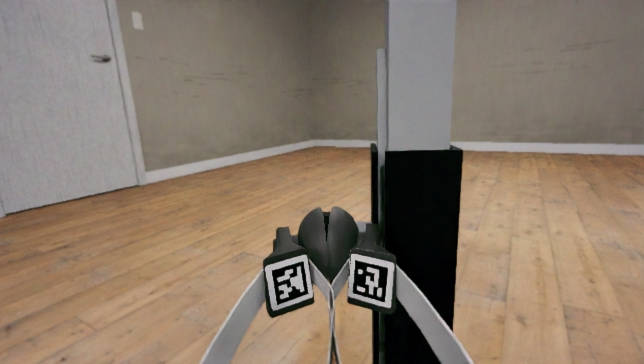

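Scene clock: 1470.70 s.
r1.base_odometry: x=+2.981 y=-0.339 heading=-2.951 (m, m, rad; r1's odometry frame)
r1.turned_by_wheels: -0.001 (rad since the last result)
r1.turned_by_imu: -0.001 (rad since the last result)
r1.base_tilt: forward=+0.6 right=+0.3 (deg)
r1.lidar_m: 3.07 2.11 1.98 2.02 2.61 2.61 1.38 2.94 2.77 1.26 0.67 4.13
r1.head_depth_mm: 2848 2871 2229 1805 1549 1304 1146 / 1236 2568 2084 1666 1559 1307 1148 / 3511 1001 737 1631 1474 1310 1153 / 3851 2976 791 1778 1507 1314 1155 / - 3005 2290 1833 1535 1328 1163 / - 3031 2285 1830 1558 1327 1162 / 3881 3060 2312 1857 1557 1333 1168
r1.base_status: not commanded
r1.joint_positions: lift_m=+0.352 arm_m=+0.451 wrist_yaw_rad=+1.645 wrist_pitch_rad=-0.023 wrist_roll_rad=-0.006 gripper_m=+0.000 head_pan_rad=-1.157 head_tilt_rad=-0.840
r1.joint_status: all done
r1.on_its_own: wrist_yaw_rad is at rest, and its effort (+70) is outside its rest range (-12 to +12)
r1.motor_effort: left_wheel=-10(11) right_wheel=+15(15) lift_m=+19(18) arm_m=-8(8) wrist_yaw_rad=+70(71) wrist_pitch_rad=+10(10) wrist_roll_rad=+0(0) gripper_m=-11(11) head_pan_rad=+4(3) head_tilt_rad=-5(5) (%)
r1.hand_pose: x=+0.2336 y=-0.5768 z=+0.4610 quat_wxyz=(+0.489, +0.522, -0.473, +0.514) (m; r1's base frame)
r1.wrist_depth_mm: - - - - - - - / - - - - 165 - - / - - - - 170 - - / - - - - 164 - - / - - - - 169 - - / - - 981 877 174 857 905 / 773 764 744 740 203 706 713
r2.base_odometry: x=-0.548 y=-0.402 heading=-1.690 (m, m, rad; r2's odometry frame)
r2.turned_by_wheels: +0.000 (rad since the last result)
r2.turned_by_imu: +0.000 (rad since the last result)
r2.base_tilt: forward=+0.0 right=+0.8 (deg)
r2.lidar_m: 2.66 1.83 1.72 1.75 2.27 3.38 3.47 3.21 2.99 0.60 2.24 2.22
r2.head_depth_mm: 2556 2783 3006 2888 2068 1603 1353 / 2675 2880 3153 2914 2067 1723 1288 / 2803 3027 3362 2900 677 - 1258 / 2997 3258 3519 2925 753 1621 1292 / 3109 3389 3803 2834 1789 1519 1326 / 3165 3638 3935 1548 1689 1497 1294 / 3504 3847 - 2974 2113 1495 1330
r2.base_status: not commanded
r2.joint_positions: lift_m=+0.637 arm_m=+0.325 wrist_yaw_rad=-0.001 wrist_pitch_rad=-0.046 wrist_roll_rad=-0.016 gripper_m=+0.100 head_pan_rad=-1.563 head_tilt_rad=-0.507
r2.joint_status: not commanded
r2.motor_effort: left_wheel=+1(1) right_wheel=-1(1) lift_m=+22(23) arm_m=+2(3) wrist_yaw_rad=+0(0) wrist_pitch_rad=+16(16) wrist_roll_rad=-1(1) gripper_m=+0(0) head_pan_rad=-2(2) head_tilt_rad=+4(3) (%)
r2.hand_pose: x=-0.0217 y=-0.7245 z=+0.7400 quat_wxyz=(+0.713, +0.016, -0.701, -0.017) (m; r2's base frame)
r2.wrist_depth_mm: - 102 99 - - 89 88 / - - - - - - - / - - - - - - - / - - - - - - - / - 774 - 46 45 - - / - - - 47 47 - - / - - 951 49 49 - -
pictures: r1_wrist_camera
Images, in order (width x height): r1_wrist_camera 644x364.

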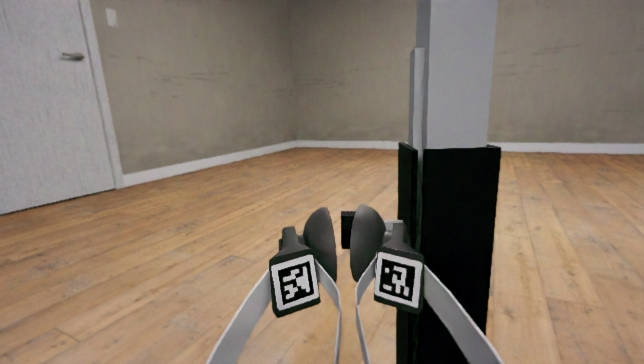

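Scene clock: 1471.93 s.
r1.base_odometry: x=+2.981 y=-0.339 heading=-2.951 (m, m, rad; r1's odometry frame)
r1.turned_by_wheels: +0.001 (rad since the last result)
r1.turned_by_imu: +0.001 (rad since the last result)
r1.base_tilt: forward=+0.6 right=+0.3 (deg)
r1.lidar_m: 3.05 2.11 1.98 2.02 2.60 2.61 1.38 2.95 2.76 1.26 0.67 4.12
r1.head_depth_mm: 2858 2891 2237 1791 1547 1305 1145 / 1232 2577 2090 1670 1566 1311 1148 / 3525 996 736 1607 1488 1298 1152 / 3852 2975 790 1772 1503 1312 1158 / - 2984 2268 1838 1539 1322 1161 / - 3031 2289 1842 1544 1331 1165 / 3976 3034 2295 1851 1551 1334 1168
r1.base_status: not commanded
r1.joint_positions: lift_m=+0.352 arm_m=+0.450 wrist_yaw_rad=+1.601 wrist_pitch_rad=-0.023 wrist_roll_rad=-0.006 gripper_m=+0.000 head_pan_rad=-1.157 head_tilt_rad=-0.840
r1.joint_status: not commanded
r1.on_its_own: wrist_yaw_rad is held at +1.628, not at your +1.700, by its stall guard, which is still easing
r1.motor_effort: left_wheel=-4(10) right_wheel=+5(15) lift_m=+18(18) arm_m=-6(8) wrist_yaw_rad=+34(71) wrist_pitch_rad=+9(10) wrist_roll_rad=+0(0) gripper_m=-6(12) head_pan_rad=+4(4) head_tilt_rad=-6(6) (%)
r1.hand_pose: x=+0.2342 y=-0.5877 z=+0.4610 quat_wxyz=(+0.500, +0.511, -0.485, +0.503) (m; r1's base frame)
r1.wrist_depth_mm: - - - - 153 - - / - - - - 158 - - / - - - - 163 - - / - - - - 166 - - / - - - - 170 - - / - - 968 - 175 879 905 / 774 744 750 743 188 709 721
r2.base_odometry: x=-0.548 y=-0.402 heading=-1.690 (m, m, rad; r2's odometry frame)
r2.turned_by_wheels: +0.000 (rad since the last result)
r2.turned_by_imu: +0.000 (rad since the last result)
r2.base_tilt: forward=+0.0 right=+0.8 (deg)
r2.lidar_m: 2.66 1.83 1.72 1.76 2.27 3.39 3.47 3.21 2.99 0.61 2.24 2.22
r2.head_depth_mm: 2575 2779 3001 2846 2065 1604 1357 / 2704 2884 3161 2883 2075 1716 1284 / 2826 3056 3370 2916 676 - 1274 / 2973 3232 3500 2919 750 1607 1274 / 3070 3408 3847 2787 1755 1512 1292 / 3187 3552 3931 1542 1682 1509 1296 / 3504 3819 - 2996 2121 1496 1328
r2.base_status: not commanded
r2.joint_positions: lift_m=+0.638 arm_m=+0.324 wrist_yaw_rad=-0.001 wrist_pitch_rad=-0.051 wrist_roll_rad=-0.015 gripper_m=+0.100 head_pan_rad=-1.563 head_tilt_rad=-0.507
r2.joint_status: lift_m contact_stop (moved +0.001 of +0.093)
r2.on_its_own: lift_m is slack since a contact_stop, until your next command for it (your +0.730 is given up)
r2.motor_effort: left_wheel=+0(1) right_wheel=+0(1) lift_m=+23(46) arm_m=+5(5) wrist_yaw_rad=+0(1) wrist_pitch_rad=+18(31) wrist_roll_rad=-2(2) gripper_m=+0(0) head_pan_rad=-2(3) head_tilt_rad=+3(4) (%)
r2.hand_pose: x=-0.0217 y=-0.7240 z=+0.7398 quat_wxyz=(+0.712, +0.018, -0.701, -0.019) (m; r2's base frame)
r2.wrist_depth_mm: - 105 101 - - 91 90 / - - - - - - - / - - - - - - - / - - - - - - - / - 740 - 46 46 - - / - - - 47 47 - - / - - 914 49 49 - -
pictures: r1_wrist_camera
Images, in order (width x height): r1_wrist_camera 644x364.

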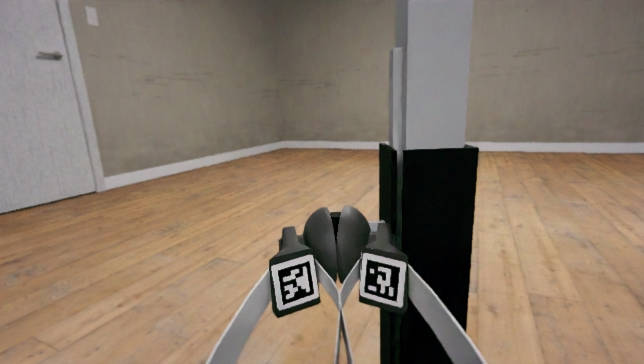

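not run: a stop came earlier in this reply.

not run: a stop came earlier in this reply.

execute_actions:
  actions:
    - {"r1": {"joints": {"arm_m": 0.488, "wrist_yaw_rad": 1.7, "gripper_m": 0.0}}, "r2": {"joints": {"lift_m": 0.6372}}}
  cameras: []

execute_actions:
  actions:
    - {"r1": {"joints": {"arm_m": 0.45}}}
  cameras: ["r1_wrist_camera"]

execute_actions:
  actions:
    - {"r2": {"joints": {"lift_m": 0.632}}}
  cameras: ["r1_wrist_camera"]

execute_actions:
  actions:
    - {"r1": {"base": {"translate_m": -0.03}, "joints": {"arm_m": 0.465}}}
  cameras: ["r1_wrist_camera"]

Scene clock: 1508.93 s.
r1.base_odometry: x=+2.981 y=-0.339 heading=-2.951 (m, m, rad; r1's odometry frame)
r1.turned_by_wheels: +0.000 (rad since the last result)
r1.turned_by_imu: +0.000 (rad since the last result)
r1.base_tilt: forward=+0.6 right=+0.3 (deg)
r1.lidar_m: 3.05 2.11 1.98 2.02 2.60 2.60 1.38 2.95 2.76 1.26 0.67 4.12
r1.head_depth_mm: 2840 2895 2224 1796 1507 1306 1147 / 1239 2598 2089 1663 1481 1305 1149 / 3538 999 735 1601 1460 1304 1152 / 3840 2962 791 1786 1498 1321 1155 / - 2997 2292 1832 1540 1327 1163 / - 3020 2285 1847 1544 1332 1167 / 3968 3058 2303 1858 1552 1328 1169
r1.base_status: not commanded
r1.joint_positions: lift_m=+0.352 arm_m=+0.488 wrist_yaw_rad=+1.702 wrist_pitch_rad=-0.023 wrist_roll_rad=-0.006 gripper_m=+0.000 head_pan_rad=-1.157 head_tilt_rad=-0.840
r1.joint_status: all done
r1.motor_effort: left_wheel=-2(7) right_wheel=+3(9) lift_m=+18(18) arm_m=+4(4) wrist_yaw_rad=-3(57) wrist_pitch_rad=+10(10) wrist_roll_rad=+0(0) gripper_m=-2(8) head_pan_rad=+4(3) head_tilt_rad=-6(6) (%)
r1.hand_pose: x=+0.2321 y=-0.5992 z=+0.4610 quat_wxyz=(+0.474, +0.535, -0.458, +0.528) (m; r1's base frame)
r1.wrist_depth_mm: - - - - 148 - - / - - - - 154 - - / - - - - 159 - - / - - - - 159 - - / - - - - 166 - - / - - - - 171 901 895 / 781 757 743 715 180 703 700
r2.base_odometry: x=-0.548 y=-0.402 heading=-1.690 (m, m, rad; r2's odometry frame)
r2.turned_by_wheels: +0.000 (rad since the last result)
r2.turned_by_imu: -0.001 (rad since the last result)
r2.base_tilt: forward=+0.0 right=+0.8 (deg)
r2.lidar_m: 2.66 1.82 1.72 1.75 2.27 3.36 3.46 3.23 2.99 0.60 2.25 2.22
r2.head_depth_mm: 2563 2738 3011 2900 2055 1614 1351 / 2672 2875 3187 2901 2087 1709 1287 / 2825 3033 3327 2879 677 - 1256 / 2973 3240 3587 2932 750 1623 1288 / 3063 3438 3782 2776 1772 1528 1303 / 3155 3546 3961 1557 1697 1530 1275 / 3506 3928 - 2991 2121 1006 1303
r2.base_status: not commanded
r2.joint_positions: lift_m=+0.637 arm_m=+0.324 wrist_yaw_rad=-0.001 wrist_pitch_rad=-0.048 wrist_roll_rad=-0.015 gripper_m=+0.100 head_pan_rad=-1.563 head_tilt_rad=-0.507
r2.joint_status: all done
r2.motor_effort: left_wheel=+0(0) right_wheel=-1(1) lift_m=+32(32) arm_m=+4(5) wrist_yaw_rad=+1(1) wrist_pitch_rad=+17(17) wrist_roll_rad=-2(2) gripper_m=-1(0) head_pan_rad=-3(3) head_tilt_rad=+4(4) (%)
r2.hand_pose: x=-0.0217 y=-0.7242 z=+0.7390 quat_wxyz=(+0.713, +0.017, -0.701, -0.017) (m; r2's base frame)
r2.wrist_depth_mm: - 103 100 - - 90 89 / - - - - - - - / - - - - - - - / - - - - - - - / - 734 - 46 46 - - / 491 - - 47 47 - - / - - 931 49 49 - -
pictures: none
No camera images: the call's "cameras" was empty. Leave "cameras" out to get every camera's image.

Scene clock: 1510.27 s.
r1.base_odometry: x=+2.981 y=-0.339 heading=-2.951 (m, m, rad; r1's odometry frame)
r1.turned_by_wheels: -0.001 (rad since the last result)
r1.turned_by_imu: -0.001 (rad since the last result)
r1.base_tilt: forward=+0.6 right=+0.4 (deg)
r1.lidar_m: 3.05 2.11 1.98 2.02 2.61 2.60 1.38 2.95 2.76 1.26 0.67 4.13
r1.head_depth_mm: 2875 2893 2223 1797 1555 1301 1146 / 1233 2562 2085 1663 1555 1311 1152 / 3485 1003 738 1627 1474 1303 1155 / 3850 2952 793 1783 1508 1319 1154 / - 2981 2253 1840 1539 1329 1162 / - 3032 2284 1837 1544 1326 1162 / 3899 3052 2304 1858 1550 1331 1166
r1.base_status: not commanded
r1.joint_positions: lift_m=+0.352 arm_m=+0.451 wrist_yaw_rad=+1.645 wrist_pitch_rad=-0.023 wrist_roll_rad=-0.006 gripper_m=+0.000 head_pan_rad=-1.157 head_tilt_rad=-0.840
r1.joint_status: all done
r1.on_its_own: wrist_yaw_rad is at rest, and its effort (+70) is outside its rest range (-12 to +12)
r1.motor_effort: left_wheel=-11(11) right_wheel=+15(15) lift_m=+18(18) arm_m=-8(9) wrist_yaw_rad=+70(71) wrist_pitch_rad=+10(10) wrist_roll_rad=+0(0) gripper_m=-11(11) head_pan_rad=+4(4) head_tilt_rad=-5(6) (%)
r1.hand_pose: x=+0.2336 y=-0.5768 z=+0.4610 quat_wxyz=(+0.489, +0.522, -0.473, +0.514) (m; r1's base frame)
r1.wrist_depth_mm: - - - - - - - / - - - - 165 - - / - - - - 169 - - / - - - - 164 - - / - - - - 169 - - / - - 986 906 173 858 885 / 790 769 740 723 204 712 683
r2.base_odometry: x=-0.548 y=-0.402 heading=-1.690 (m, m, rad; r2's odometry frame)
r2.turned_by_wheels: +0.000 (rad since the last result)
r2.turned_by_imu: +0.000 (rad since the last result)
r2.base_tilt: forward=+0.0 right=+0.7 (deg)
r2.lidar_m: 2.65 1.83 1.72 1.75 2.27 3.37 3.46 3.22 2.99 0.60 2.24 2.23
r2.head_depth_mm: 2593 2748 3010 2902 2054 1604 1355 / 2669 2913 3180 2939 2068 1723 1276 / 2803 3029 3365 2929 678 - 1253 / 2947 3239 3501 2922 753 1614 1290 / 3079 3433 3808 2796 1805 1522 1326 / 3214 3588 3942 1539 1693 1509 1292 / 3499 3828 - 2951 2108 1491 1326
r2.base_status: not commanded
r2.joint_positions: lift_m=+0.637 arm_m=+0.324 wrist_yaw_rad=-0.001 wrist_pitch_rad=-0.048 wrist_roll_rad=-0.015 gripper_m=+0.100 head_pan_rad=-1.563 head_tilt_rad=-0.507
r2.joint_status: not commanded
r2.motor_effort: left_wheel=+0(1) right_wheel=-1(1) lift_m=+32(32) arm_m=+4(4) wrist_yaw_rad=+0(0) wrist_pitch_rad=+17(17) wrist_roll_rad=-2(2) gripper_m=+0(0) head_pan_rad=-3(2) head_tilt_rad=+4(4) (%)
r2.hand_pose: x=-0.0217 y=-0.7242 z=+0.7390 quat_wxyz=(+0.713, +0.017, -0.701, -0.017) (m; r2's base frame)
r2.wrist_depth_mm: - 103 100 - - 91 89 / - - - - - - - / - - - - - - - / - - - - - - - / - 732 - 46 46 - - / - - - 47 47 - - / - - 962 49 49 - -
pictures: r1_wrist_camera
Images, in order (width x height): r1_wrist_camera 644x364.

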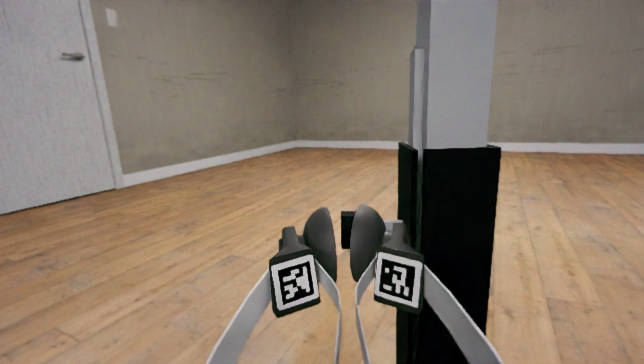

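Scene clock: 1511.10 s.
r1.base_odometry: x=+2.981 y=-0.339 heading=-2.951 (m, m, rad; r1's odometry frame)
r1.turned_by_wheels: +0.001 (rad since the last result)
r1.turned_by_imu: +0.001 (rad since the last result)
r1.base_tilt: forward=+0.6 right=+0.2 (deg)
r1.lidar_m: 3.05 2.11 1.98 2.02 2.61 2.60 1.38 2.95 2.76 1.26 0.67 4.12
r1.head_depth_mm: 2851 2905 2225 1794 1556 1301 1146 / 1242 2573 2093 1677 1592 1308 1149 / 3507 1010 738 1605 1490 1309 1155 / 3922 2956 792 1781 1503 1315 1159 / - 2981 2270 1830 1544 1321 1158 / - 3010 2288 1837 1548 1329 1166 / 3938 3051 2312 1849 1552 1337 1173
r1.base_status: not commanded
r1.joint_positions: lift_m=+0.352 arm_m=+0.450 wrist_yaw_rad=+1.603 wrist_pitch_rad=-0.023 wrist_roll_rad=-0.006 gripper_m=+0.000 head_pan_rad=-1.157 head_tilt_rad=-0.840
r1.joint_status: not commanded
r1.on_its_own: wrist_yaw_rad is held at +1.628, not at your +1.700, by its stall guard, which is still easing
r1.motor_effort: left_wheel=-4(10) right_wheel=+4(15) lift_m=+19(18) arm_m=-6(8) wrist_yaw_rad=+31(71) wrist_pitch_rad=+10(10) wrist_roll_rad=+0(0) gripper_m=-6(11) head_pan_rad=+4(4) head_tilt_rad=-6(6) (%)
r1.hand_pose: x=+0.2341 y=-0.5873 z=+0.4610 quat_wxyz=(+0.500, +0.512, -0.484, +0.504) (m; r1's base frame)
r1.wrist_depth_mm: - - - - 153 - - / - - - - 157 - - / - - - - 163 - - / - - - - 165 - - / - - - - 171 - - / - - 955 - 175 910 909 / 777 751 737 737 195 706 684
r2.base_odometry: x=-0.548 y=-0.402 heading=-1.690 (m, m, rad; r2's odometry frame)
r2.turned_by_wheels: +0.000 (rad since the last result)
r2.turned_by_imu: +0.000 (rad since the last result)
r2.base_tilt: forward=+0.0 right=+0.8 (deg)
r2.lidar_m: 2.65 1.83 1.72 1.75 2.26 3.38 3.46 3.23 2.99 0.60 2.24 2.22
r2.head_depth_mm: 2575 2799 3008 2896 2067 1610 1352 / 2692 2918 3230 2907 2076 1691 1268 / 2830 3036 3347 2909 675 - 1257 / 2930 3209 3584 2974 753 1620 1291 / 3112 3411 3809 2796 1792 1511 1291 / 3171 3546 - 1552 1695 1498 1301 / 3476 3873 - 3003 2102 1488 1333
r2.base_status: not commanded
r2.joint_positions: lift_m=+0.632 arm_m=+0.325 wrist_yaw_rad=-0.001 wrist_pitch_rad=-0.025 wrist_roll_rad=-0.015 gripper_m=+0.100 head_pan_rad=-1.563 head_tilt_rad=-0.507
r2.joint_status: all done
r2.motor_effort: left_wheel=+1(1) right_wheel=-1(1) lift_m=+17(31) arm_m=+3(4) wrist_yaw_rad=+0(0) wrist_pitch_rad=+9(17) wrist_roll_rad=-2(2) gripper_m=+0(1) head_pan_rad=-3(2) head_tilt_rad=+4(3) (%)
r2.hand_pose: x=-0.0216 y=-0.7252 z=+0.7406 quat_wxyz=(+0.713, +0.009, -0.701, -0.009) (m; r2's base frame)
r2.wrist_depth_mm: - 93 91 - - 83 82 / - - - - - - - / - - - - - - - / - - - - - - - / - 771 - 45 45 - - / - - - 47 46 - - / - - 939 48 48 - -
pictures: r1_wrist_camera
Images, in order (width x height): r1_wrist_camera 644x364.

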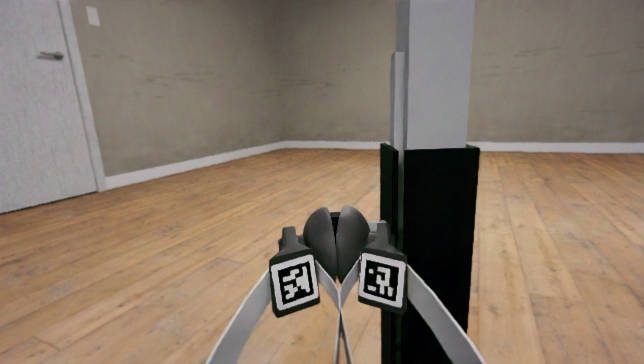

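Scene clock: 1512.70 s.
r1.base_odometry: x=+3.010 y=-0.333 heading=-2.951 (m, m, rad; r1's odometry frame)
r1.turned_by_wheels: +0.000 (rad since the last result)
r1.turned_by_imu: +0.000 (rad since the last result)
r1.base_tilt: forward=+0.6 right=+0.3 (deg)
r1.lidar_m: 3.08 2.12 1.99 2.03 2.62 2.57 1.35 2.93 2.75 1.26 0.68 4.15
r1.head_depth_mm: 2914 2892 2224 1796 1547 1305 1146 / 1244 2681 2151 1673 1486 1311 1148 / 3466 1099 789 1681 1492 1312 1151 / 3839 2968 745 1693 1461 1317 1159 / - 2990 2209 1819 1547 1319 1159 / - 3014 2289 1847 1551 1328 1166 / 3958 3078 2318 1858 1556 1329 1168
r1.base_status: done
r1.joint_positions: lift_m=+0.352 arm_m=+0.465 wrist_yaw_rad=+1.625 wrist_pitch_rad=-0.023 wrist_roll_rad=-0.006 gripper_m=+0.000 head_pan_rad=-1.157 head_tilt_rad=-0.840
r1.joint_status: all done
r1.on_its_own: wrist_yaw_rad is held at +1.628, not at your +1.700, by its stall guard, which is not easing now
r1.motor_effort: left_wheel=+1(6) right_wheel=+0(6) lift_m=+18(18) arm_m=+4(5) wrist_yaw_rad=+3(31) wrist_pitch_rad=+10(10) wrist_roll_rad=+0(0) gripper_m=-3(6) head_pan_rad=+4(4) head_tilt_rad=-6(5) (%)
r1.hand_pose: x=+0.2339 y=-0.5960 z=+0.4610 quat_wxyz=(+0.494, +0.517, -0.479, +0.509) (m; r1's base frame)
r1.wrist_depth_mm: - - - - 180 - - / - - - - 186 - - / - - - - 190 - - / - - - - 192 - - / - - - - 201 - - / - - - - 832 900 904 / 787 760 763 729 216 718 694
r2.base_odometry: x=-0.548 y=-0.402 heading=-1.690 (m, m, rad; r2's odometry frame)
r2.turned_by_wheels: +0.000 (rad since the last result)
r2.turned_by_imu: +0.000 (rad since the last result)
r2.base_tilt: forward=+0.0 right=+0.8 (deg)
r2.lidar_m: 2.65 1.82 1.72 1.75 2.27 3.38 3.45 3.21 2.99 0.61 2.25 2.22
r2.head_depth_mm: 2567 2755 2996 2911 2070 1605 1348 / 2692 2898 3158 2927 2052 1699 1274 / 2838 3069 3372 2884 676 - 1261 / 2924 3187 3609 2907 753 1620 1269 / 3075 3407 3717 2940 1922 1528 1293 / 3137 3556 3864 1540 1709 1527 1290 / 3498 3903 - 2991 2117 942 1303
r2.base_status: not commanded
r2.joint_positions: lift_m=+0.632 arm_m=+0.325 wrist_yaw_rad=-0.001 wrist_pitch_rad=-0.025 wrist_roll_rad=-0.015 gripper_m=+0.100 head_pan_rad=-1.563 head_tilt_rad=-0.507
r2.joint_status: not commanded
r2.motor_effort: left_wheel=+1(1) right_wheel=-1(1) lift_m=+16(17) arm_m=+3(2) wrist_yaw_rad=+0(0) wrist_pitch_rad=+9(8) wrist_roll_rad=-2(1) gripper_m=+0(0) head_pan_rad=-3(2) head_tilt_rad=+3(3) (%)
r2.hand_pose: x=-0.0216 y=-0.7252 z=+0.7406 quat_wxyz=(+0.713, +0.009, -0.701, -0.009) (m; r2's base frame)
r2.wrist_depth_mm: - 94 91 - - 83 82 / - - - - - - - / - - - - - - - / - - - - - - - / - 798 - 46 45 - - / 513 - - 47 46 - - / - - 954 48 48 - -
pictures: r1_wrist_camera
Images, in order (width x height): r1_wrist_camera 644x364.

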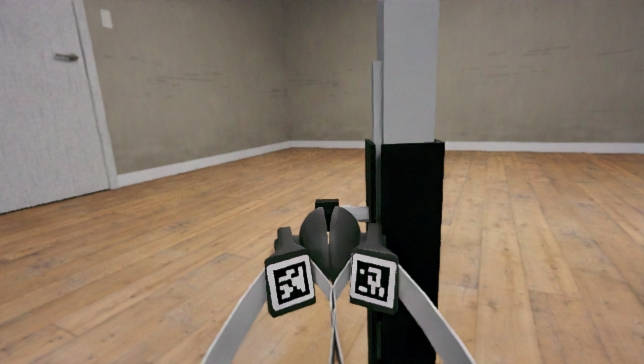

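execute_actions:
  actions:
    - {"r1": {"base": {"translate_m": 0.311}, "joints": {"arm_m": 0.13, "wrist_yaw_rad": 0.0, "gripper_m": 0.06, "head_pan_rad": -1.57, "head_tilt_rad": -0.9}}, "r2": {"joints": {"lift_m": 0.638}}}
  cameras: ["r1_wrist_camera"]

Scene clock: 1596.20 s.
r1.base_odometry: x=+2.705 y=-0.392 heading=-2.951 (m, m, rad; r1's odometry frame)
r1.turned_by_wheels: +0.000 (rad since the last result)
r1.turned_by_imu: +0.001 (rad since the last result)
r1.base_tilt: forward=+0.6 right=+0.3 (deg)
r1.lidar_m: 2.88 1.96 1.86 1.89 2.45 2.87 1.66 3.06 2.88 0.62 3.78 3.86
r1.head_depth_mm: 2595 2602 2064 1712 1454 1277 1125 / 2733 2615 2014 1716 1470 1300 1123 / 2874 2457 704 1613 1409 1334 1117 / 1179 946 777 1618 1489 1293 1146 / 3016 2692 2131 1722 1494 1298 1144 / 3273 2710 2130 1748 1502 1299 1149 / 3389 2729 2132 1763 1498 1306 1152
r1.base_status: done
r1.joint_positions: lift_m=+0.352 arm_m=+0.130 wrist_yaw_rad=+0.002 wrist_pitch_rad=-0.023 wrist_roll_rad=-0.006 gripper_m=+0.060 head_pan_rad=-1.563 head_tilt_rad=-0.889
r1.joint_status: all done
r1.motor_effort: left_wheel=+0(3) right_wheel=-1(3) lift_m=+18(18) arm_m=-3(4) wrist_yaw_rad=-2(4) wrist_pitch_rad=+10(10) wrist_roll_rad=+0(0) gripper_m=+0(80) head_pan_rad=-3(29) head_tilt_rad=-6(13) (%)
r1.hand_pose: x=-0.0210 y=-0.5309 z=+0.4610 quat_wxyz=(+0.710, +0.009, -0.705, -0.008) (m; r1's base frame)
r1.wrist_depth_mm: - - - - - - - / - - - - - - - / - - - - - - - / - - - 254 - - - / - - - 808 - - - / - - - 772 855 907 870 / 786 761 760 674 710 704 700
r2.base_odometry: x=-0.548 y=-0.402 heading=-1.690 (m, m, rad; r2's odometry frame)
r2.turned_by_wheels: +0.000 (rad since the last result)
r2.turned_by_imu: -0.002 (rad since the last result)
r2.base_tilt: forward=+0.0 right=+0.8 (deg)
r2.lidar_m: 2.65 1.83 1.72 1.75 2.27 3.39 3.44 3.22 2.99 0.60 2.24 2.22
r2.head_depth_mm: 2548 2786 3012 2897 2064 1616 1349 / 2688 2862 3177 2913 2070 1712 1285 / 2784 3071 3298 2938 678 - 1257 / 2914 3160 3478 1521 752 1502 1289 / 3124 3430 3776 2956 2096 1583 1328 / 3301 3589 3937 2966 2107 1622 1321 / 3501 3917 - 2987 2107 1622 1335
r2.base_status: not commanded
r2.joint_positions: lift_m=+0.637 arm_m=+0.325 wrist_yaw_rad=-0.001 wrist_pitch_rad=-0.038 wrist_roll_rad=-0.015 gripper_m=+0.100 head_pan_rad=-1.563 head_tilt_rad=-0.507
r2.joint_status: all done
r2.motor_effort: left_wheel=+1(1) right_wheel=+0(1) lift_m=+34(33) arm_m=+2(2) wrist_yaw_rad=+0(0) wrist_pitch_rad=+14(15) wrist_roll_rad=-2(2) gripper_m=+1(0) head_pan_rad=-3(2) head_tilt_rad=+4(3) (%)
r2.hand_pose: x=-0.0216 y=-0.7248 z=+0.7423 quat_wxyz=(+0.713, +0.013, -0.701, -0.014) (m; r2's base frame)
r2.wrist_depth_mm: - 97 94 - - 86 84 / - - - - - - - / - - - - - - - / - - - - - - - / - - - 46 46 - - / - - - 48 47 - - / - - - 49 49 - -
pictures: r1_wrist_camera
Images, in order (width x height): r1_wrist_camera 644x364.

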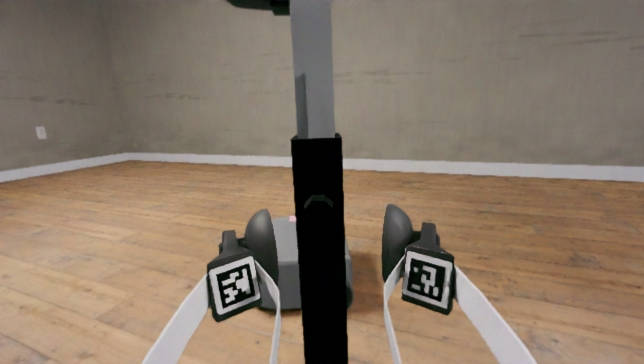

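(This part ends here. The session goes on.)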